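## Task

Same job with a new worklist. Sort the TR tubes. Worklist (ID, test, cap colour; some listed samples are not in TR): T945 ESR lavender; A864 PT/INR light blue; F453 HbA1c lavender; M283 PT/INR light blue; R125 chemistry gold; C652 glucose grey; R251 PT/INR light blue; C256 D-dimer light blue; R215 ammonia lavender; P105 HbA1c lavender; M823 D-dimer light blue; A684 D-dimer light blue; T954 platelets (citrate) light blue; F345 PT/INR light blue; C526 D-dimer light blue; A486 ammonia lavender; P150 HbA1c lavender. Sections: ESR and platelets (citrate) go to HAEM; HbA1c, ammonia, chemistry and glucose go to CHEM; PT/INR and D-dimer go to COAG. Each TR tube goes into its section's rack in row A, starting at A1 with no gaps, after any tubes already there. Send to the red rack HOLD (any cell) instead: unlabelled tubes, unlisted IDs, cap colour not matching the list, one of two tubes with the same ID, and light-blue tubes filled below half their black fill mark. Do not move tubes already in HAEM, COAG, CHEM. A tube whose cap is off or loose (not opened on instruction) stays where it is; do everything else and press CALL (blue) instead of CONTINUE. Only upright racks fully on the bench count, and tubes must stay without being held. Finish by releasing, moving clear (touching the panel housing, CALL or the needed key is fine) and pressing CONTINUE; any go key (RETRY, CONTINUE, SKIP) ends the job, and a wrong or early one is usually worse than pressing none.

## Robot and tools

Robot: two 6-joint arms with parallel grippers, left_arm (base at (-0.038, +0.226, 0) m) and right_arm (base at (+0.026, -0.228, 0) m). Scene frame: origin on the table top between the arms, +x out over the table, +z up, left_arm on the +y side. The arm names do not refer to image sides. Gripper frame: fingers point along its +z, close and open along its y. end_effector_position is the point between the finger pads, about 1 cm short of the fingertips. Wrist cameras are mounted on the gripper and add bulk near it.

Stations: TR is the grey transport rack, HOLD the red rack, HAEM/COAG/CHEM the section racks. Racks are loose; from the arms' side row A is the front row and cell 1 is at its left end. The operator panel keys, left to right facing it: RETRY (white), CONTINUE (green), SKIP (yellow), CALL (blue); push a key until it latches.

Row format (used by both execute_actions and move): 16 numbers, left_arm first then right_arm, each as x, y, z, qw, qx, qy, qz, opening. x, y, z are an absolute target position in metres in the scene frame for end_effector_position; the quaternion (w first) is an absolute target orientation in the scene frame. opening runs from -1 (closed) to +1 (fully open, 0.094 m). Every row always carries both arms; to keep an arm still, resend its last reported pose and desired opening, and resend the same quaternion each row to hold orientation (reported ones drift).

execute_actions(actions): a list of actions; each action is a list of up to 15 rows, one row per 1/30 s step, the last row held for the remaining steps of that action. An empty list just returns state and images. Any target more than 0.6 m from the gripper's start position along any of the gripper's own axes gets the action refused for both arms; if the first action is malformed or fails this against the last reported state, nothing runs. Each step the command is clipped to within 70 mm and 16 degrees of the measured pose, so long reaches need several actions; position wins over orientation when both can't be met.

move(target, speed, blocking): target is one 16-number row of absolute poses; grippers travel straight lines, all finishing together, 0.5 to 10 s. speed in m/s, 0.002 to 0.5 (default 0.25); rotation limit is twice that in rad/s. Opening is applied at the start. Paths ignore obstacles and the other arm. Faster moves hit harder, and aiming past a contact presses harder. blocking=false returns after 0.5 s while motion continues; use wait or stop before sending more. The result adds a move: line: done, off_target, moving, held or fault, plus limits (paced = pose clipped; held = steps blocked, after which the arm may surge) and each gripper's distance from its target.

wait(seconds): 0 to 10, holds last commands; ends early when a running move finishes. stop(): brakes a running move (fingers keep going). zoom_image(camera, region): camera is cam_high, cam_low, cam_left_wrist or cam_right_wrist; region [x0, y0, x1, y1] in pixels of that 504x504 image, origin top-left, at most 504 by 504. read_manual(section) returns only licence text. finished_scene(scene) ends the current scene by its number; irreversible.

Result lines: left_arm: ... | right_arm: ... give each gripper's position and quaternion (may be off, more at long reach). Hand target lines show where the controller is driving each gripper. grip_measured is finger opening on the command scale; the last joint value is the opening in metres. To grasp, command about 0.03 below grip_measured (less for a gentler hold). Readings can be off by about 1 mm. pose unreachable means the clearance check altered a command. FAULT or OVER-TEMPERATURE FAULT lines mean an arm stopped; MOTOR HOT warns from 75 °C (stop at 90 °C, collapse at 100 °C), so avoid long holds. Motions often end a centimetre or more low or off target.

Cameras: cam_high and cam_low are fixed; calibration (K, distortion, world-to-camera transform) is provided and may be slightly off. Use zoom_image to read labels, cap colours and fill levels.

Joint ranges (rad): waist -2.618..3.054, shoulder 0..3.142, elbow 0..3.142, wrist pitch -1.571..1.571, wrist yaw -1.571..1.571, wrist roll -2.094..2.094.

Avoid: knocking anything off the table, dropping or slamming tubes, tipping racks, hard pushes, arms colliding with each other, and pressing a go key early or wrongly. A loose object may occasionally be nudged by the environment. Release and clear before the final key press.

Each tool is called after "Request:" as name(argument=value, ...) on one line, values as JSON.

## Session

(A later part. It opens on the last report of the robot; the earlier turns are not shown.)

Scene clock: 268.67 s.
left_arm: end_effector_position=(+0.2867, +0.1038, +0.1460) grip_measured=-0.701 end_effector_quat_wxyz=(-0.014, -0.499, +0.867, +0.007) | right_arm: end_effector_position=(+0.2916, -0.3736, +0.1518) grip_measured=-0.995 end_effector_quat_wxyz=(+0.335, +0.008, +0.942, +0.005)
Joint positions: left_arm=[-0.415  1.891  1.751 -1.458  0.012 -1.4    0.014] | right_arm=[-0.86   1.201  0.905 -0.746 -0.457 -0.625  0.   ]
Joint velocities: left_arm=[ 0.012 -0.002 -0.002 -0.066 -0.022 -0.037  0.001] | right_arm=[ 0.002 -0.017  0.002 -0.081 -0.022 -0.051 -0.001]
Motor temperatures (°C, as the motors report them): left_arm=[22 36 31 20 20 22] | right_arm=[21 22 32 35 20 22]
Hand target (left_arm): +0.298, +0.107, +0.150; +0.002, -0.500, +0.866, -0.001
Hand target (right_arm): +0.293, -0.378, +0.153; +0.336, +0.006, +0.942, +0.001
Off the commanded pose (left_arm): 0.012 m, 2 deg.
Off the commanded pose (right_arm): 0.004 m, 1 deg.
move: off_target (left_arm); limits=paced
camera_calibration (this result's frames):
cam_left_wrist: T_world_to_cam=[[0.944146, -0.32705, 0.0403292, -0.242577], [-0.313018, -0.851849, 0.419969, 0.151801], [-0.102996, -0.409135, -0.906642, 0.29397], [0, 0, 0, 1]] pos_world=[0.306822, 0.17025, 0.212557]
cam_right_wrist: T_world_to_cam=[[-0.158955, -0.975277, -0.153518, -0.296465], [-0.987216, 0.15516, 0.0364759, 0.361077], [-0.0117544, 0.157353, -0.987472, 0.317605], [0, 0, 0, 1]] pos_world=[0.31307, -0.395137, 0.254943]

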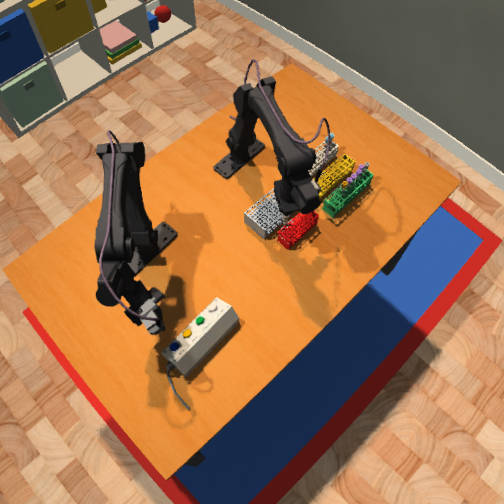

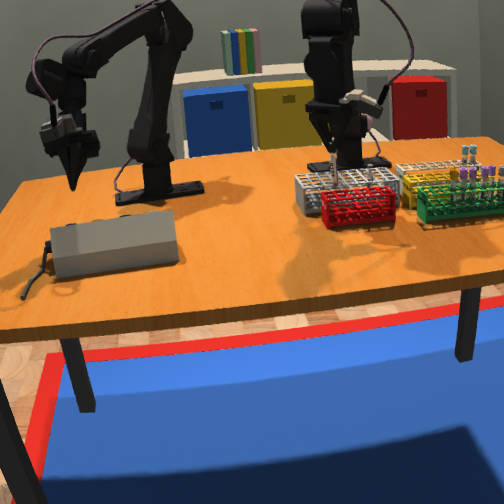

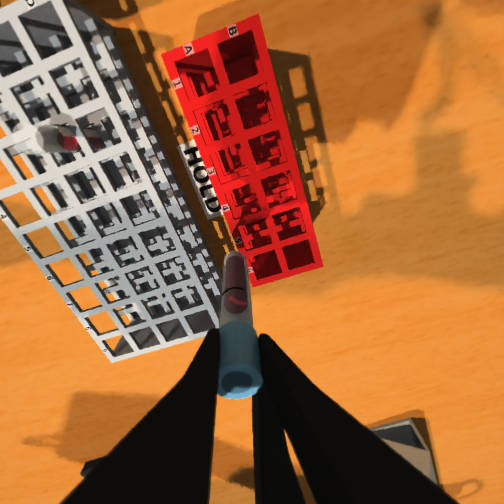

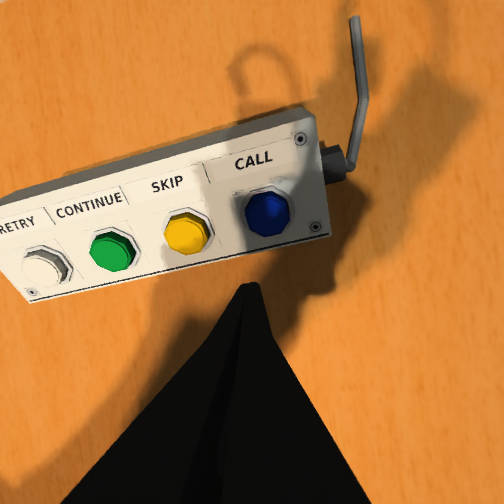

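Request:
move(target=[0.303,0.112,0.147,0,-0.5,0.866,0,-0.72,0.303,-0.380,0.125,0.33,0,0.944,0,-1], speed=0.05)

Request:
zoom_image(camera="cam_left_wrist", region=[180, 180, 300, 330])

Scene clock: 283.37 s.
left_arm: end_effector_position=(+0.2920, +0.1093, +0.1422) grip_measured=-0.701 end_effector_quat_wxyz=(-0.015, -0.498, +0.867, +0.008) | right_arm: end_effector_position=(+0.3038, -0.3840, +0.1327) grip_measured=-0.995 end_effector_quat_wxyz=(+0.337, +0.002, +0.941, -0.008)
Joint positions: left_arm=[-0.395  1.908  1.758 -1.454  0.012 -1.38   0.014] | right_arm=[-0.846  1.261  0.863 -0.623 -0.436 -0.626  0.   ]
Joint velocities: left_arm=[ 0.012 -0.017 -0.002 -0.081 -0.095 -0.007  0.   ] | right_arm=[-0.002 -0.007 -0.002 -0.051  0.022 -0.037  0.001]
Motor temperatures (°C, as the motors report them): left_arm=[22 37 32 20 20 22] | right_arm=[21 22 32 34 20 22]
Hand target (left_arm): +0.303, +0.112, +0.147; +0.000, -0.500, +0.866, +0.000
Hand target (right_arm): +0.303, -0.380, +0.125; +0.330, -0.000, +0.944, -0.000
Off the commanded pose (left_arm): 0.012 m, 2 deg.
Off the commanded pose (right_arm): 0.009 m, 1 deg.
move: off_target (left_arm)
camera_calibration (this result's frames):
cam_left_wrist: T_world_to_cam=[[0.944201, -0.327439, 0.0356135, -0.245026], [-0.311383, -0.852163, 0.420547, 0.159159], [-0.107355, -0.40817, -0.906572, 0.294461], [0, 0, 0, 1]] pos_world=[0.312525, 0.175589, 0.208743]
cam_right_wrist: T_world_to_cam=[[-0.154872, -0.979756, -0.126858, -0.314184], [-0.987891, 0.152371, 0.0292435, 0.375543], [-0.00932208, 0.129851, -0.99149, 0.289729], [0, 0, 0, 1]] pos_world=[0.325038, -0.402667, 0.236424]

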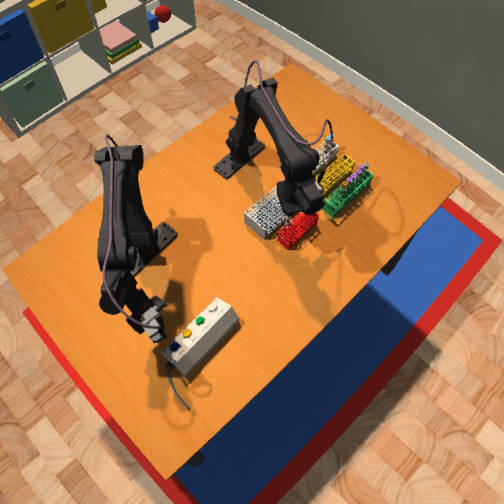

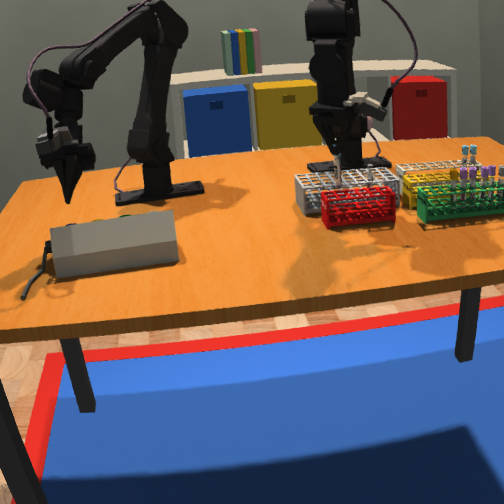

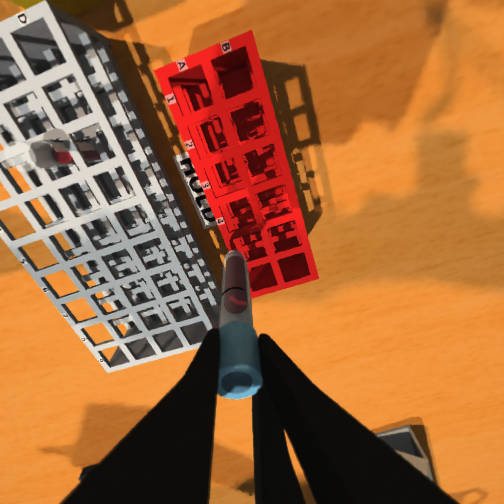

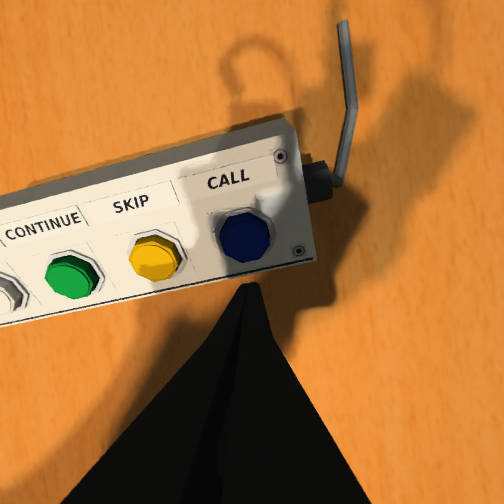

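Region (180, 180, 300, 330) of cam_left_wrist's 504x504 image, scaled by 3.360, with more detail than that image has; it fills the left 403 columns of this view, and the rest is white.

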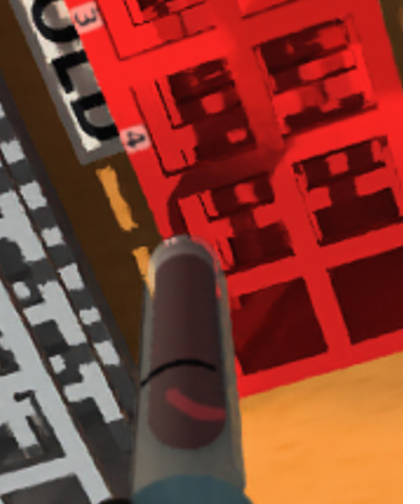

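Request:
move(target=[0.3015,0.111,0.141,0,-0.5,0.866,0,-0.72,0.3038,-0.384,0.1327,0.337,0.002,0.941,-0.008,-1], speed=0.03)

Request:
zoom_image(camera="cam_left_wrist", region=[180, 180, 300, 330])

Scene clock: 295.90 s.
left_arm: end_effector_position=(+0.2976, +0.1073, +0.1421) grip_measured=-0.701 end_effector_quat_wxyz=(-0.008, -0.498, +0.867, -0.001) | right_arm: end_effector_position=(+0.3040, -0.3844, +0.1328) grip_measured=-0.995 end_effector_quat_wxyz=(+0.337, +0.001, +0.941, -0.009)
Joint positions: left_arm=[-0.395  1.908  1.758 -1.43   0.012 -1.38   0.014] | right_arm=[-0.846  1.261  0.863 -0.621 -0.436 -0.626  0.   ]
Joint velocities: left_arm=[ 0.002 -0.002  0.007 -0.022  0.081 -0.022  0.001] | right_arm=[ 0.007  0.002 -0.007 -0.022 -0.007 -0.037  0.   ]
Motor temperatures (°C, as the motors report them): left_arm=[22 38 32 20 20 22] | right_arm=[21 23 32 34 20 22]
Hand target (left_arm): +0.301, +0.111, +0.141; -0.000, -0.500, +0.866, -0.000
Hand target (right_arm): +0.304, -0.384, +0.133; +0.337, +0.002, +0.941, -0.008
Off the commanded pose (left_arm): 0.005 m, 1 deg.
Off the commanded pose (right_arm): 0.000 m, 0 deg.
move: done
camera_calibration (this result's frames):
cam_left_wrist: T_world_to_cam=[[0.943017, -0.327428, 0.0592424, -0.253903], [-0.321093, -0.848757, 0.420133, 0.16187], [-0.0872809, -0.415215, -0.905527, 0.288783], [0, 0, 0, 1]] pos_world=[0.316615, 0.17416, 0.208535]
cam_right_wrist: T_world_to_cam=[[-0.155178, -0.979886, -0.125473, -0.314594], [-0.987849, 0.152809, 0.0283527, 0.376017], [-0.00860892, 0.128349, -0.991692, 0.289139], [0, 0, 0, 1]] pos_world=[0.325119, -0.402835, 0.236602]

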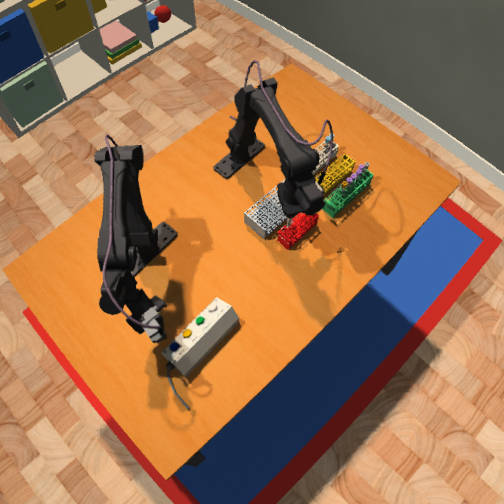

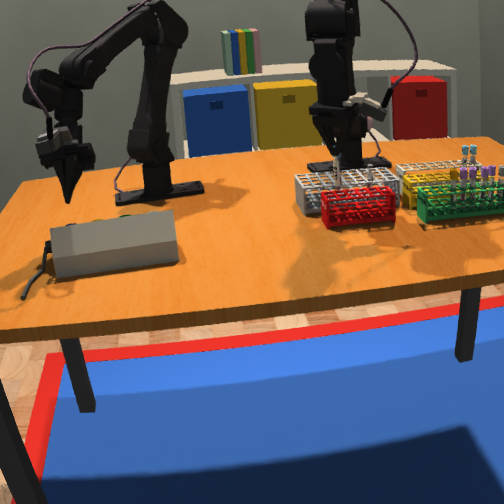

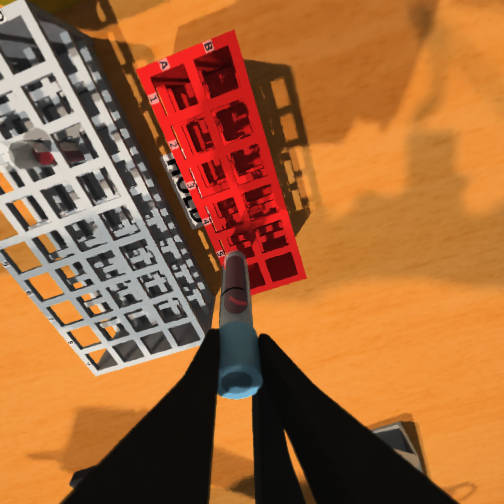

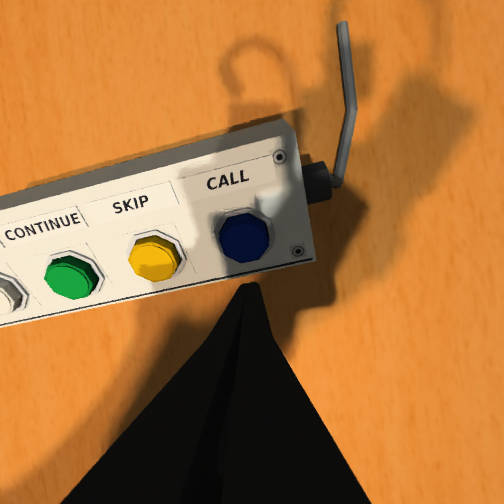

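Region (180, 180, 300, 330) of cam_left_wrist's 504x504 image, scaled by 3.360, with more detail than that image has; it fills the left 403 columns of this view, and the rest is white.

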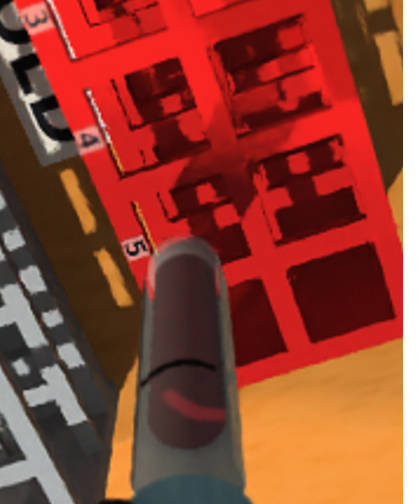

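Request:
execute_actions(actions=[[[0.3015,0.113,0.141,0,-0.5,0.866,0,-0.72,0.3038,-0.384,0.1327,0.337,0.002,0.941,-0.008,-1],[0.3017,0.1138,0.141,0,-0.5,0.866,0,-0.72,0.3038,-0.384,0.1327,0.337,0.002,0.941,-0.008,-1],[0.302,0.1145,0.141,0,-0.5,0.866,0,-0.72,0.3038,-0.384,0.1327,0.337,0.002,0.941,-0.008,-1]]])

Request:
move(target=[0.300,0.112,0.116,0,-0.5,0.866,0,-0.72,0.3038,-0.384,0.1327,0.337,0.002,0.941,-0.008,-1], speed=0.03)

Scene clock: 304.60 s.
left_arm: end_effector_position=(+0.2981, +0.1071, +0.1421) grip_measured=-0.701 end_effector_quat_wxyz=(-0.007, -0.496, +0.868, -0.001) | right_arm: end_effector_position=(+0.3040, -0.3844, +0.1328) grip_measured=-0.995 end_effector_quat_wxyz=(+0.337, +0.001, +0.941, -0.009)
Joint positions: left_arm=[-0.395  1.908  1.758 -1.428  0.012 -1.374  0.014] | right_arm=[-0.846  1.261  0.863 -0.621 -0.436 -0.626  0.   ]
Joint velocities: left_arm=[-0.017  0.002  0.012  0.139 -0.081 -0.022 -0.   ] | right_arm=[ 0.012  0.002  0.007 -0.066  0.022  0.037  0.001]
Motor temperatures (°C, as the motors report them): left_arm=[22 38 31 20 20 22] | right_arm=[21 23 32 34 20 22]
Hand target (left_arm): +0.302, +0.114, +0.141; +0.000, -0.500, +0.866, +0.000
Hand target (right_arm): +0.304, -0.384, +0.133; +0.337, +0.002, +0.941, -0.008
Off the commanded pose (left_arm): 0.008 m, 1 deg.
Off the commanded pose (right_arm): 0.000 m, 0 deg.
camera_calibration (this result's frames):
cam_left_wrist: T_world_to_cam=[[0.941122, -0.33241, 0.0615923, -0.253706], [-0.326548, -0.846684, 0.420111, 0.163293], [-0.0874996, -0.415488, -0.90538, 0.288821], [0, 0, 0, 1]] pos_world=[0.317363, 0.173925, 0.208518]
cam_right_wrist: T_world_to_cam=[[-0.155178, -0.979886, -0.125473, -0.314594], [-0.987849, 0.152809, 0.0283527, 0.376017], [-0.00860892, 0.128349, -0.991692, 0.289139], [0, 0, 0, 1]] pos_world=[0.325119, -0.402835, 0.236602]

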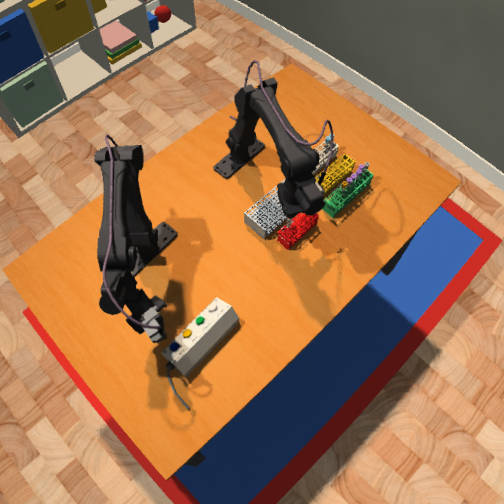

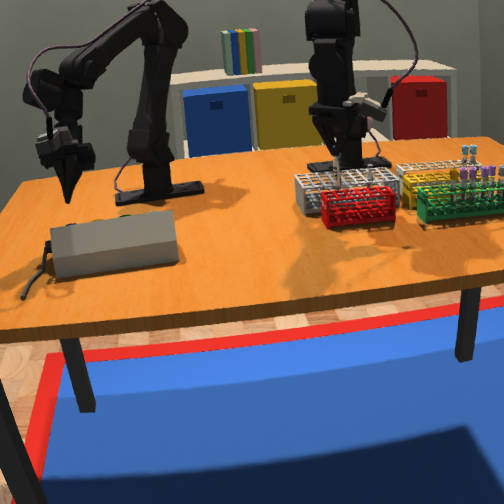

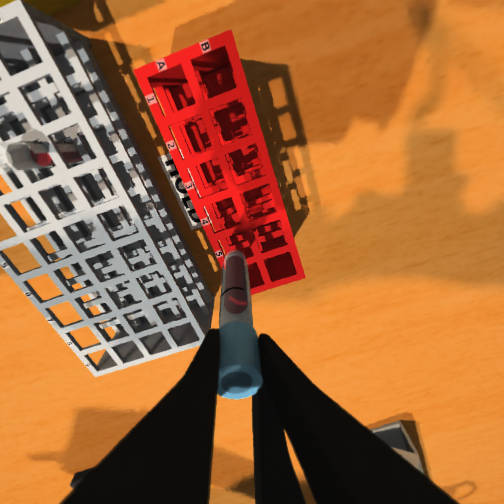

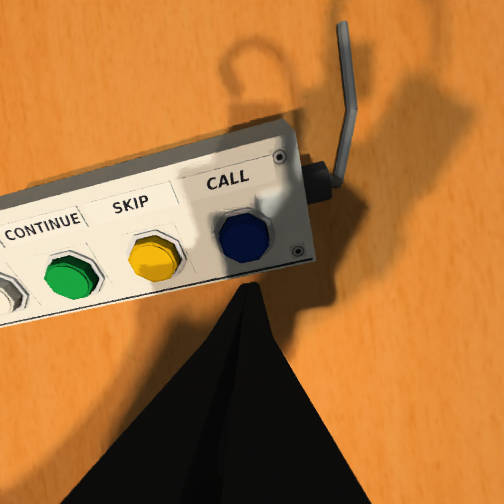

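Scene clock: 305.77 s.
left_arm: end_effector_position=(+0.2965, +0.1077, +0.1145) grip_measured=-0.701 end_effector_quat_wxyz=(-0.010, -0.496, +0.868, +0.003) | right_arm: end_effector_position=(+0.3040, -0.3844, +0.1328) grip_measured=-0.995 end_effector_quat_wxyz=(+0.337, +0.001, +0.941, -0.009)
Joint positions: left_arm=[-0.395  1.908  1.649 -1.329  0.012 -1.374  0.014] | right_arm=[-0.846  1.261  0.863 -0.621 -0.436 -0.626  0.   ]
Joint velocities: left_arm=[-0.002  0.007 -0.007  0.066 -0.007  0.066 -0.001] | right_arm=[-0.002  0.012  0.002 -0.081  0.007 -0.007 -0.001]
Motor temperatures (°C, as the motors report them): left_arm=[22 38 31 20 20 22] | right_arm=[21 23 32 34 20 22]
Hand target (left_arm): +0.300, +0.112, +0.116; -0.000, -0.500, +0.866, +0.000
Hand target (right_arm): +0.304, -0.384, +0.133; +0.337, +0.002, +0.941, -0.008
Off the commanded pose (left_arm): 0.006 m, 1 deg.
Off the commanded pose (right_arm): 0.000 m, 0 deg.
move: done
camera_calibration (this result's frames):
cam_left_wrist: T_world_to_cam=[[0.941689, -0.332608, 0.050928, -0.249266], [-0.322311, -0.848165, 0.420394, 0.173689], [-0.0966311, -0.412295, -0.905911, 0.266393], [0, 0, 0, 1]] pos_world=[0.316455, 0.174242, 0.181005]
cam_right_wrist: T_world_to_cam=[[-0.155178, -0.979886, -0.125473, -0.314594], [-0.987849, 0.152809, 0.0283527, 0.376017], [-0.00860892, 0.128349, -0.991692, 0.289139], [0, 0, 0, 1]] pos_world=[0.325119, -0.402835, 0.236602]

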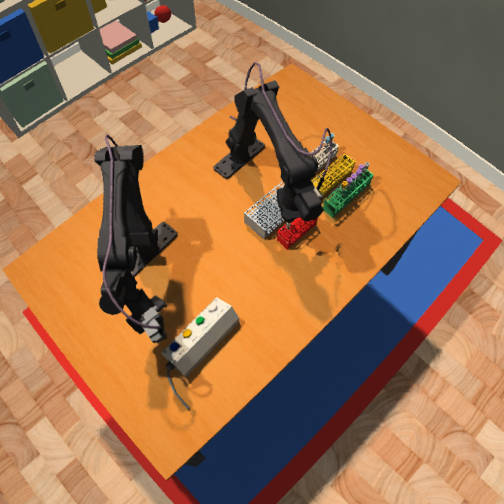

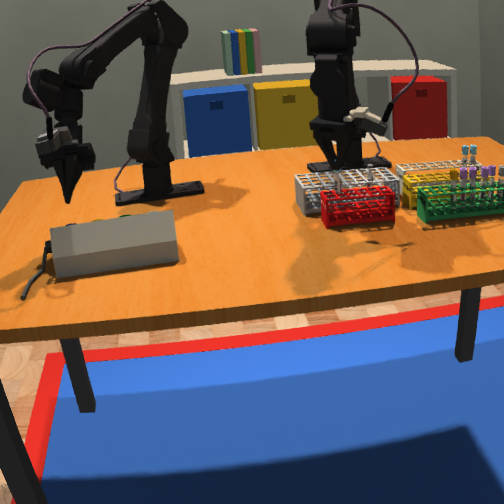

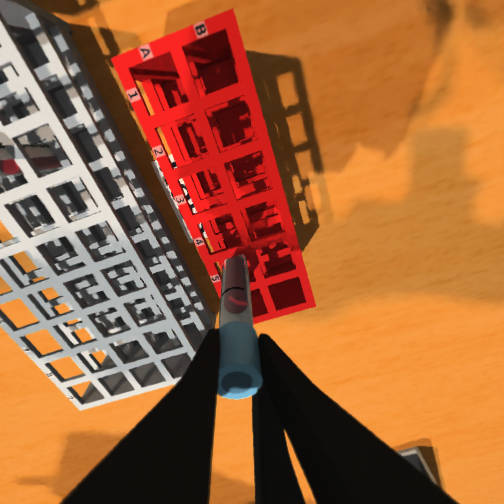

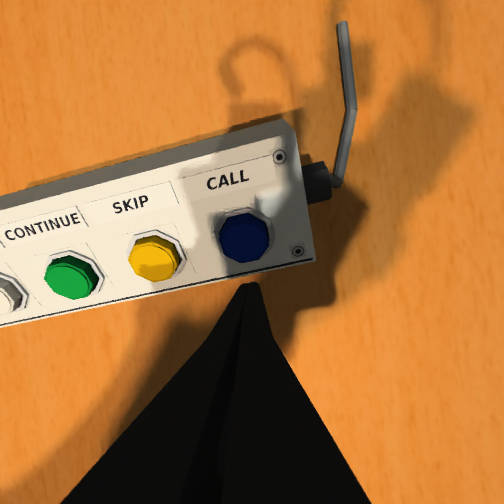

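Request:
move(target=[0.301,0.111,0.090,0,-0.5,0.866,0,-0.72,0.314,-0.376,0.106,0.33,0,0.944,0,-1], speed=0.035)

Scene clock: 316.87 s.
left_arm: end_effector_position=(+0.2982, +0.1071, +0.0924) grip_measured=-0.701 end_effector_quat_wxyz=(-0.006, -0.496, +0.868, -0.002) | right_arm: end_effector_position=(+0.3155, -0.3803, +0.1146) grip_measured=-0.995 end_effector_quat_wxyz=(+0.338, -0.003, +0.941, -0.009)
Joint positions: left_arm=[-0.395  1.908  1.561 -1.229  0.012 -1.374  0.014] | right_arm=[-0.8    1.298  0.811 -0.515 -0.413 -0.591  0.   ]
Joint velocities: left_arm=[ 0.002 -0.007  0.007  0.037  0.007  0.066 -0.001] | right_arm=[-0.002  0.007  0.012 -0.022  0.066  0.007  0.001]
Motor temperatures (°C, as the motors report them): left_arm=[22 39 30 20 20 22] | right_arm=[21 23 32 34 20 22]
Hand target (left_arm): +0.301, +0.111, +0.090; -0.000, -0.500, +0.866, +0.000
Hand target (right_arm): +0.314, -0.376, +0.106; +0.330, +0.000, +0.944, -0.000
Off the commanded pose (left_arm): 0.005 m, 1 deg.
Off the commanded pose (right_arm): 0.010 m, 1 deg.
move: done
camera_calibration (this result's frames):
cam_left_wrist: T_world_to_cam=[[0.941009, -0.33237, 0.0634959, -0.250859], [-0.327304, -0.846419, 0.420055, 0.184363], [-0.0858696, -0.416058, -0.905275, 0.243414], [0, 0, 0, 1]] pos_world=[0.317305, 0.173945, 0.158842]
cam_right_wrist: T_world_to_cam=[[-0.148146, -0.981458, -0.121628, -0.314357], [-0.988931, 0.145983, 0.0265587, 0.385274], [-0.00831069, 0.124216, -0.99222, 0.269021], [0, 0, 0, 1]] pos_world=[0.336674, -0.398188, 0.218461]

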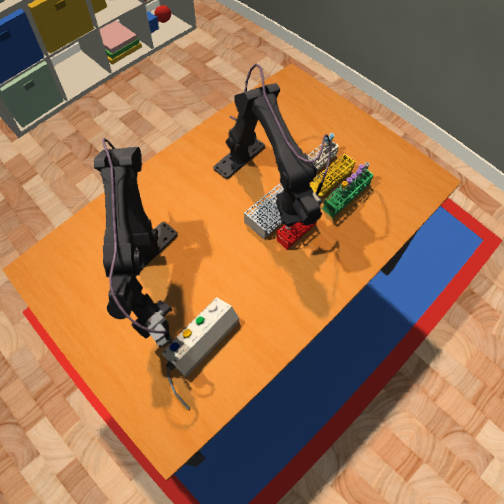

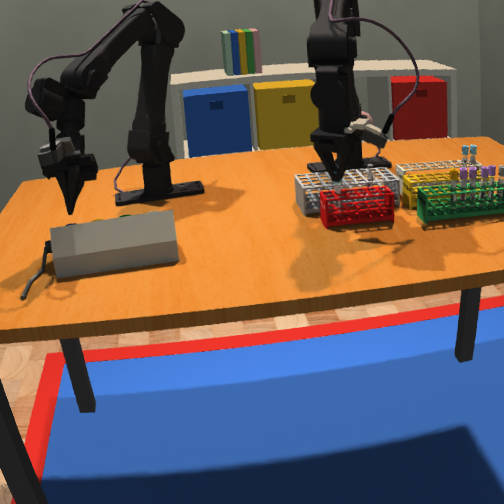

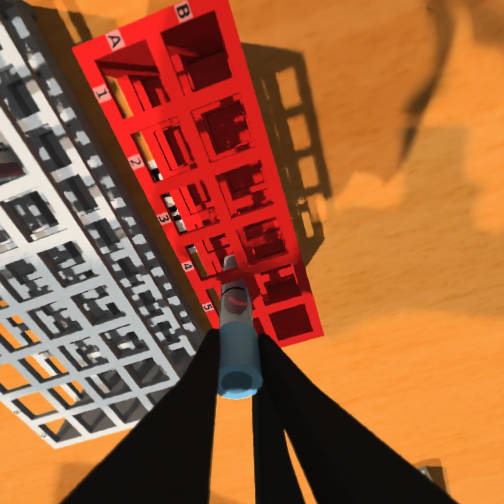

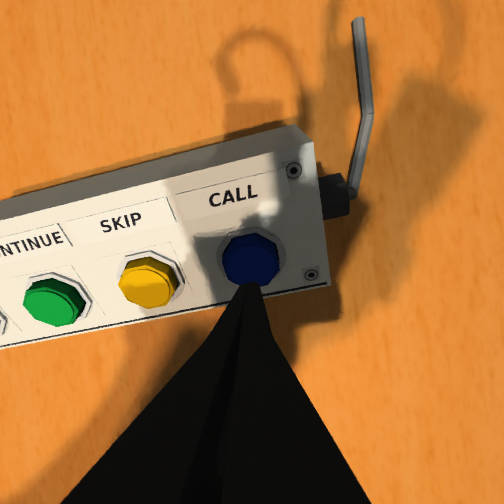

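The right arm is lined up on CALL. First the left arm releases and lifts clear.

Request:
execute_actions(actions=[[[0.300,0.110,0.090,0,-0.5,0.866,0,-0.70,0.3155,-0.3803,0.1146,0.338,-0.003,0.941,-0.009,-1],[0.300,0.110,0.090,0,-0.5,0.866,0,-0.69,0.3155,-0.3803,0.1146,0.338,-0.003,0.941,-0.009,-1],[0.300,0.110,0.090,0,-0.5,0.866,0,-0.68,0.3155,-0.3803,0.1146,0.338,-0.003,0.941,-0.009,-1],[0.300,0.110,0.090,0,-0.5,0.866,0,-0.67,0.3155,-0.3803,0.1146,0.338,-0.003,0.941,-0.009,-1],[0.300,0.110,0.090,0,-0.5,0.866,0,-0.66,0.3155,-0.3803,0.1146,0.338,-0.003,0.941,-0.009,-1],[0.300,0.110,0.090,0,-0.5,0.866,0,-0.64,0.3155,-0.3803,0.1146,0.338,-0.003,0.941,-0.009,-1],[0.300,0.110,0.090,0,-0.5,0.866,0,-0.61,0.3155,-0.3803,0.1146,0.338,-0.003,0.941,-0.009,-1],[0.300,0.110,0.090,0,-0.5,0.866,0,-0.57,0.3155,-0.3803,0.1146,0.338,-0.003,0.941,-0.009,-1],[0.300,0.110,0.090,0,-0.5,0.866,0,-0.52,0.3155,-0.3803,0.1146,0.338,-0.003,0.941,-0.009,-1],[0.300,0.110,0.090,0,-0.5,0.866,0,-0.46,0.3155,-0.3803,0.1146,0.338,-0.003,0.941,-0.009,-1],[0.300,0.110,0.090,0,-0.5,0.866,0,-0.40,0.3155,-0.3803,0.1146,0.338,-0.003,0.941,-0.009,-1]]])

Request:
move(target=[0.296,0.108,0.175,0,-0.5,0.866,0,-0.40,0.3155,-0.3803,0.1146,0.338,-0.003,0.941,-0.009,-1], speed=0.09)

Request:
zoom_image(camera="cam_low", region=[284, 125, 504, 240])

Scene clock: 331.83 s.
left_arm: end_effector_position=(+0.2989, +0.1069, +0.0924) grip_measured=-0.403 end_effector_quat_wxyz=(-0.005, -0.496, +0.868, -0.003) | right_arm: end_effector_position=(+0.3157, -0.3804, +0.1147) grip_measured=-0.995 end_effector_quat_wxyz=(+0.338, -0.002, +0.941, -0.010)
Joint positions: left_arm=[-0.395  1.908  1.561 -1.226  0.012 -1.374  0.028] | right_arm=[-0.8    1.298  0.811 -0.514 -0.413 -0.59   0.   ]
Joint velocities: left_arm=[-0.017  0.012 -0.012 -0.037  0.037 -0.022  0.   ] | right_arm=[-0.002 -0.007  0.007 -0.051  0.11  -0.037 -0.   ]
Motor temperatures (°C, as the motors report them): left_arm=[22 39 30 20 20 22] | right_arm=[21 23 31 34 20 22]
Hand target (left_arm): +0.300, +0.110, +0.090; +0.000, -0.500, +0.866, -0.000
Hand target (right_arm): +0.315, -0.380, +0.115; +0.338, -0.003, +0.941, -0.009
Off the commanded pose (left_arm): 0.004 m, 1 deg.
Off the commanded pose (right_arm): 0.000 m, 0 deg.
camera_calibration (this result's frames):
cam_left_wrist: T_world_to_cam=[[0.940822, -0.332305, 0.0665412, -0.251848], [-0.328514, -0.845996, 0.419963, 0.184712], [-0.083262, -0.41697, -0.905099, 0.24267], [0, 0, 0, 1]] pos_world=[0.31783, 0.173761, 0.158826]
cam_right_wrist: T_world_to_cam=[[-0.148616, -0.981402, -0.121505, -0.314302], [-0.988868, 0.146571, 0.025649, 0.385769], [-0.00736284, 0.123964, -0.992259, 0.268793], [0, 0, 0, 1]] pos_world=[0.336743, -0.39832, 0.218628]

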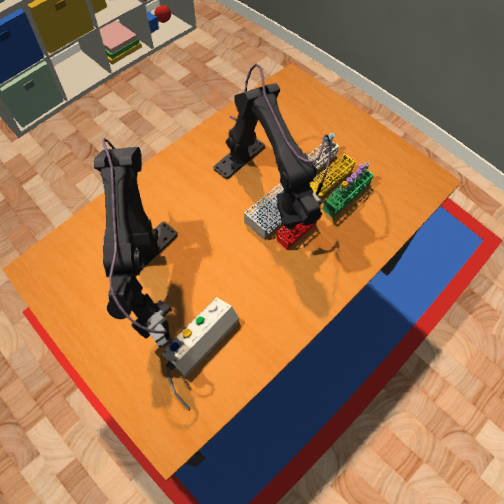

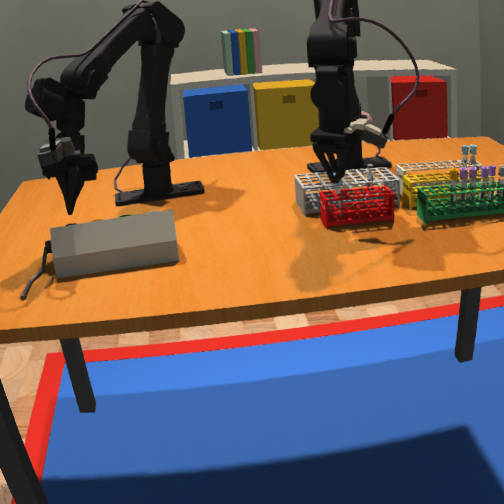

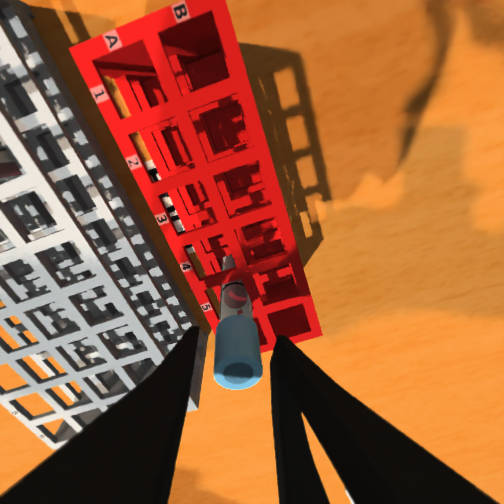

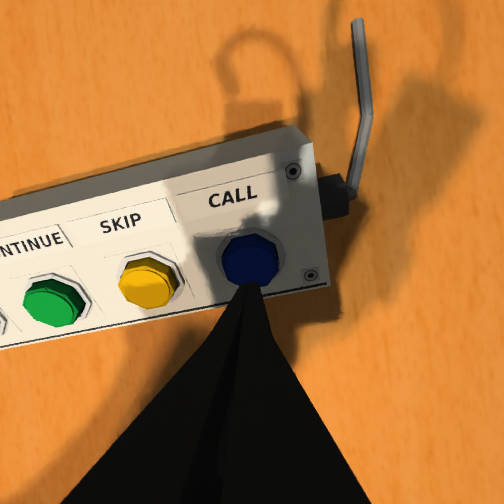

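Scene clock: 333.33 s.
left_arm: end_effector_position=(+0.2959, +0.1079, +0.1704) grip_measured=-0.403 end_effector_quat_wxyz=(-0.005, -0.499, +0.866, -0.004) | right_arm: end_effector_position=(+0.3157, -0.3804, +0.1147) grip_measured=-0.995 end_effector_quat_wxyz=(+0.338, -0.002, +0.941, -0.010)
Joint positions: left_arm=[-0.395  1.908  1.872 -1.534  0.012 -1.382  0.028] | right_arm=[-0.8    1.298  0.811 -0.514 -0.413 -0.59   0.   ]
Joint velocities: left_arm=[-0.027 -0.002  0.002 -0.007 -0.022  0.022  0.002] | right_arm=[-0.007 -0.002 -0.012  0.051  0.037 -0.022  0.001]
Motor temperatures (°C, as the motors report them): left_arm=[22 39 30 20 20 22] | right_arm=[21 23 31 34 20 22]
Hand target (left_arm): +0.296, +0.108, +0.175; +0.000, -0.500, +0.866, -0.000
Hand target (right_arm): +0.315, -0.380, +0.115; +0.338, -0.003, +0.941, -0.009
Off the commanded pose (left_arm): 0.005 m, 1 deg.
Off the commanded pose (right_arm): 0.000 m, 0 deg.
move: done
camera_calibration (this result's frames):
cam_left_wrist: T_world_to_cam=[[0.943189, -0.32507, 0.0687317, -0.255674], [-0.322923, -0.848179, 0.419896, 0.150443], [-0.0781986, -0.418236, -0.904966, 0.312086], [0, 0, 0, 1]] pos_world=[0.314135, 0.175016, 0.23683]
cam_right_wrist: T_world_to_cam=[[-0.148616, -0.981402, -0.121505, -0.314302], [-0.988868, 0.146571, 0.025649, 0.385769], [-0.00736284, 0.123964, -0.992259, 0.268793], [0, 0, 0, 1]] pos_world=[0.336743, -0.39832, 0.218628]

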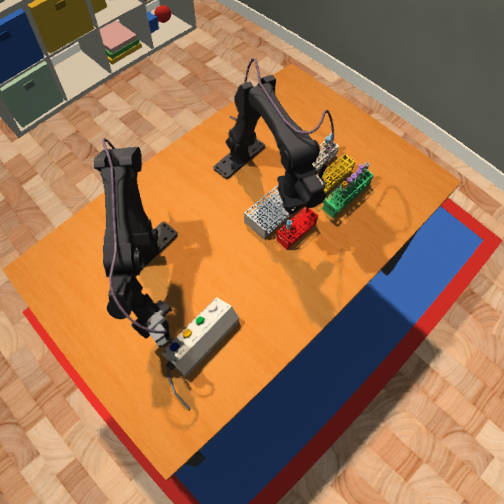

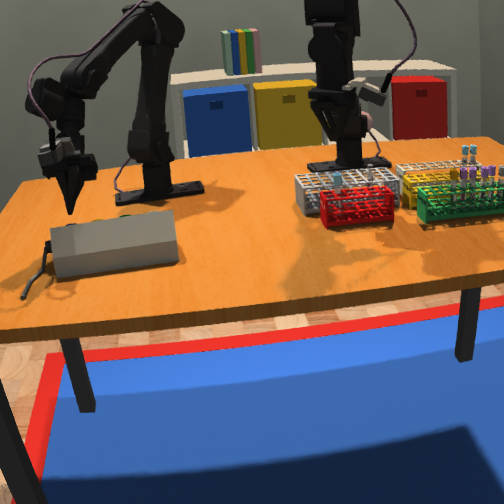

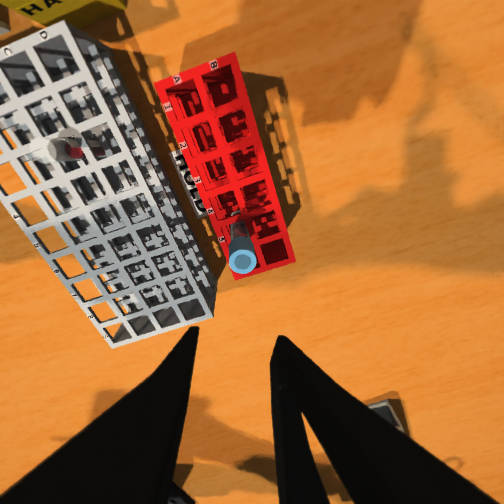

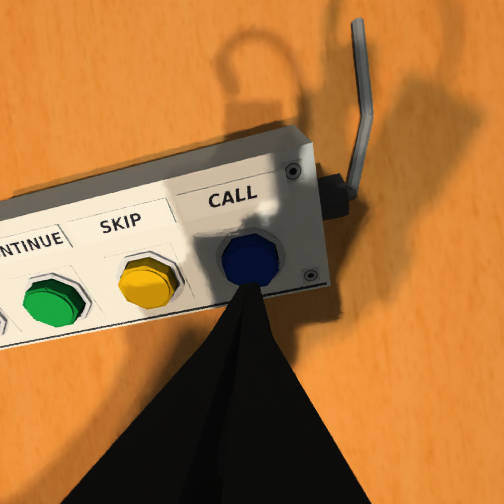

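Region (284, 125, 504, 240) of cam_low's 504x504 image, scaled by 2.291, with more detail than that image has; it fills the top 263 rows of this view, and the rest is white.

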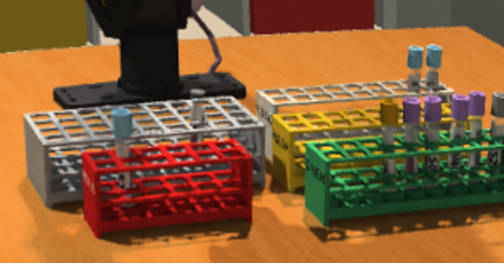

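Request:
move(target=[0.275,0.108,0.19,0,-0.5,0.866,0,-0.40,0.326,-0.376,0.084,0.33,0,0.944,0,-1], speed=0.04)

Scene clock: 338.40 s.
left_arm: end_effector_position=(+0.2831, +0.1071, +0.1816) grip_measured=-0.403 end_effector_quat_wxyz=(+0.002, -0.501, +0.865, -0.011) | right_arm: end_effector_position=(+0.3276, -0.3818, +0.0997) grip_measured=-0.995 end_effector_quat_wxyz=(+0.344, -0.002, +0.939, -0.013)
Joint positions: left_arm=[-0.41   1.848  1.838 -1.541  0.012 -1.401  0.028] | right_arm=[-0.773  1.348  0.777 -0.405 -0.399 -0.562  0.   ]
Joint velocities: left_arm=[ 0.017 -0.022 -0.012  0.007 -0.051 -0.051  0.001] | right_arm=[-0.002 -0.012 -0.002 -0.007 -0.051  0.007 -0.001]
Motor temperatures (°C, as the motors report them): left_arm=[22 39 30 20 20 22] | right_arm=[21 23 31 34 20 22]
Hand target (left_arm): +0.275, +0.108, +0.189; +0.008, -0.500, +0.866, -0.010
Hand target (right_arm): +0.325, -0.376, +0.084; +0.330, -0.000, +0.944, -0.000
Off the commanded pose (left_arm): 0.012 m, 1 deg.
Off the commanded pose (right_arm): 0.017 m, 2 deg.
joint sent to its limit (left arm) — the command would take joint 4 (wrist pitch) past its lower limit, so that joint was sent only as far as its limit.
move: off_target (left_arm, right_arm)
camera_calibration (this result's frames):
cam_left_wrist: T_world_to_cam=[[0.943408, -0.319883, 0.0875042, -0.248703], [-0.326138, -0.847048, 0.419694, 0.141801], [-0.0601326, -0.424481, -0.903438, 0.316095], [0, 0, 0, 1]] pos_world=[0.299883, 0.174733, 0.247822]
cam_right_wrist: T_world_to_cam=[[-0.149167, -0.981867, -0.116988, -0.316117], [-0.988803, 0.148629, 0.0133631, 0.400177], [0.00426699, 0.117671, -0.993043, 0.247986], [0, 0, 0, 1]] pos_world=[0.347484, -0.399043, 0.203931]

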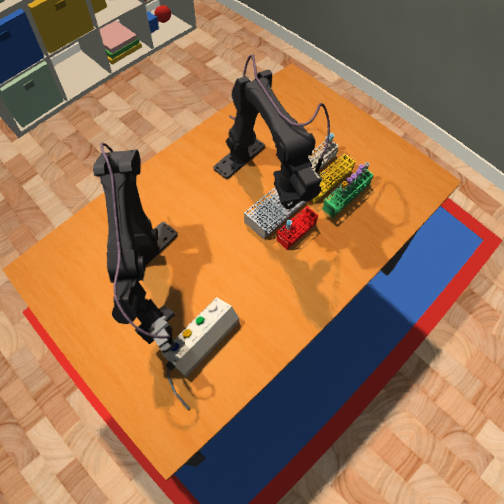

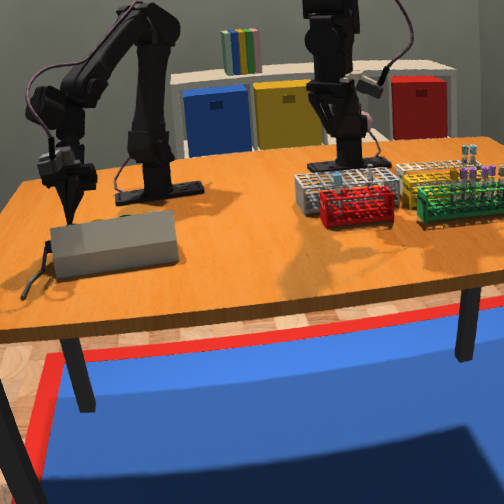

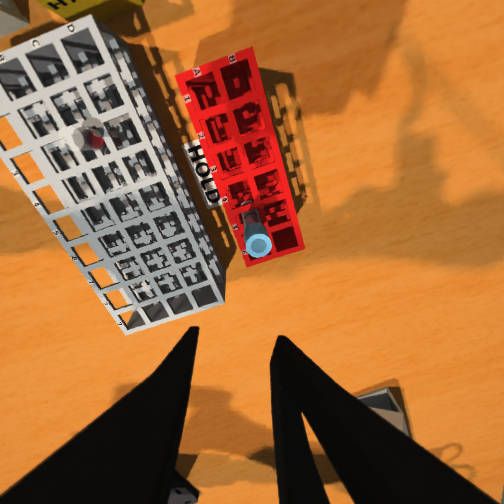

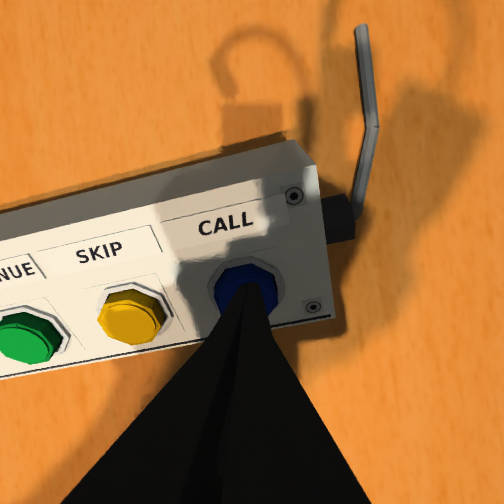

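The fingertip is on the key, but it isn't lit yet. I'll press a little further.

Request:
execute_actions(actions=[[[0.2831,0.1071,0.1816,0.002,-0.501,0.865,-0.011,-0.40,0.3255,-0.376,0.083,0.33,0,0.944,0,-1],[0.2831,0.1071,0.1816,0.002,-0.501,0.865,-0.011,-0.40,0.3255,-0.376,0.082,0.33,0,0.944,0,-1],[0.2831,0.1071,0.1816,0.002,-0.501,0.865,-0.011,-0.40,0.3255,-0.376,0.081,0.33,0,0.944,0,-1],[0.2831,0.1071,0.1816,0.002,-0.501,0.865,-0.011,-0.40,0.3255,-0.376,0.080,0.33,0,0.944,0,-1],[0.2831,0.1071,0.1816,0.002,-0.501,0.865,-0.011,-0.40,0.3255,-0.376,0.079,0.33,0,0.944,0,-1],[0.2831,0.1071,0.1816,0.002,-0.501,0.865,-0.011,-0.40,0.3255,-0.376,0.078,0.33,0,0.944,0,-1],[0.2831,0.1071,0.1816,0.002,-0.501,0.865,-0.011,-0.40,0.3255,-0.376,0.077,0.33,0,0.944,0,-1],[0.2831,0.1071,0.1816,0.002,-0.501,0.865,-0.011,-0.40,0.3255,-0.376,0.076,0.33,0,0.944,0,-1],[0.2831,0.1071,0.1816,0.002,-0.501,0.865,-0.011,-0.40,0.3255,-0.376,0.075,0.33,0,0.944,0,-1]]])

Scene clock: 353.27 s.
left_arm: end_effector_position=(+0.2831, +0.1071, +0.1816) grip_measured=-0.403 end_effector_quat_wxyz=(+0.002, -0.502, +0.865, -0.011) | right_arm: end_effector_position=(+0.3296, -0.3826, +0.0968) grip_measured=-0.995 end_effector_quat_wxyz=(+0.351, -0.004, +0.936, -0.016)
Joint positions: left_arm=[-0.41   1.848  1.838 -1.541  0.012 -1.402  0.028] | right_arm=[-0.773  1.352  0.757 -0.365 -0.403 -0.561  0.   ]
Joint velocities: left_arm=[-0.007  0.002 -0.007  0.007  0.007  0.037  0.   ] | right_arm=[-0.022  0.002 -0.017 -0.037 -0.081 -0.051  0.   ]
Motor temperatures (°C, as the motors report them): left_arm=[22 41 30 20 20 22] | right_arm=[21 23 31 34 20 22]
Hand target (left_arm): +0.283, +0.107, +0.182; +0.002, -0.501, +0.865, -0.011
Hand target (right_arm): +0.324, -0.376, +0.076; +0.330, +0.000, +0.944, -0.000
Off the commanded pose (left_arm): 0.000 m, 0 deg.
Off the commanded pose (right_arm): 0.023 m, 3 deg.
camera_calibration (this result's frames):
cam_left_wrist: T_world_to_cam=[[0.943652, -0.319163, 0.0874946, -0.248848], [-0.325486, -0.847292, 0.419707, 0.14164], [-0.0598213, -0.424536, -0.903433, 0.316012], [0, 0, 0, 1]] pos_world=[0.299832, 0.174746, 0.247821]
cam_right_wrist: T_world_to_cam=[[-0.145925, -0.982946, -0.11191, -0.318912], [-0.989118, 0.147104, -0.00231118, 0.403318], [0.0187341, 0.110355, -0.993716, 0.237676], [0, 0, 0, 1]] pos_world=[0.34794, -0.399032, 0.201426]

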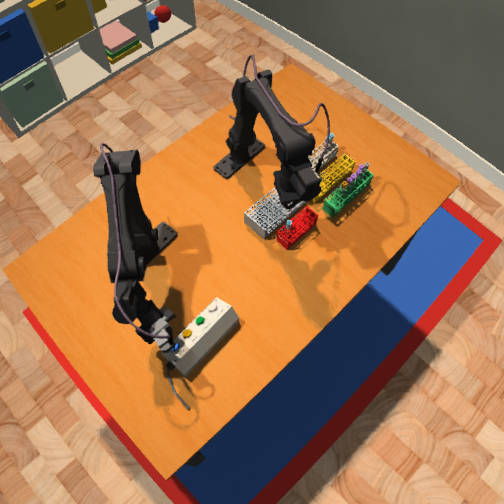

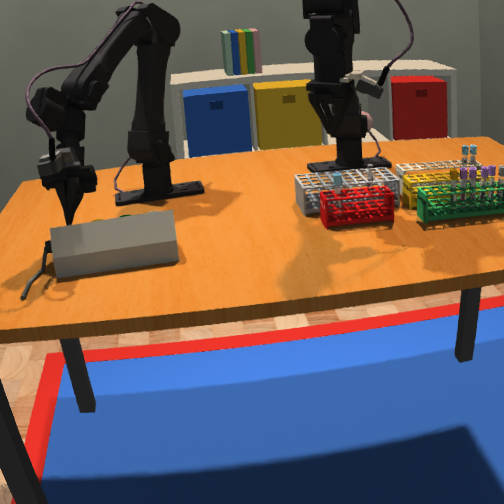

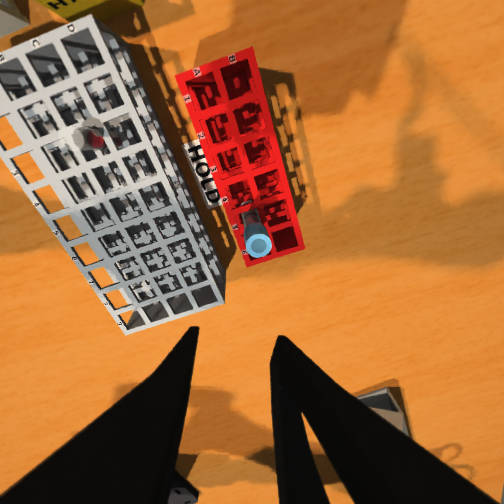

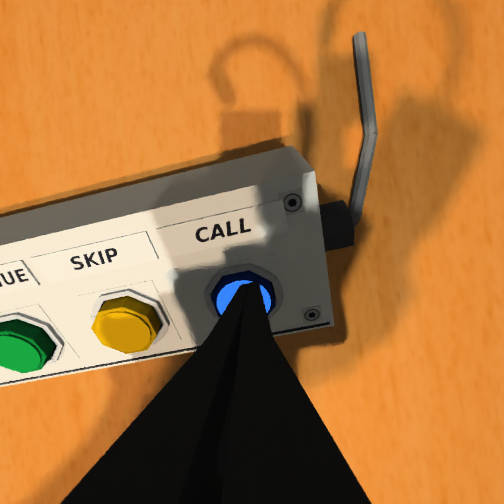

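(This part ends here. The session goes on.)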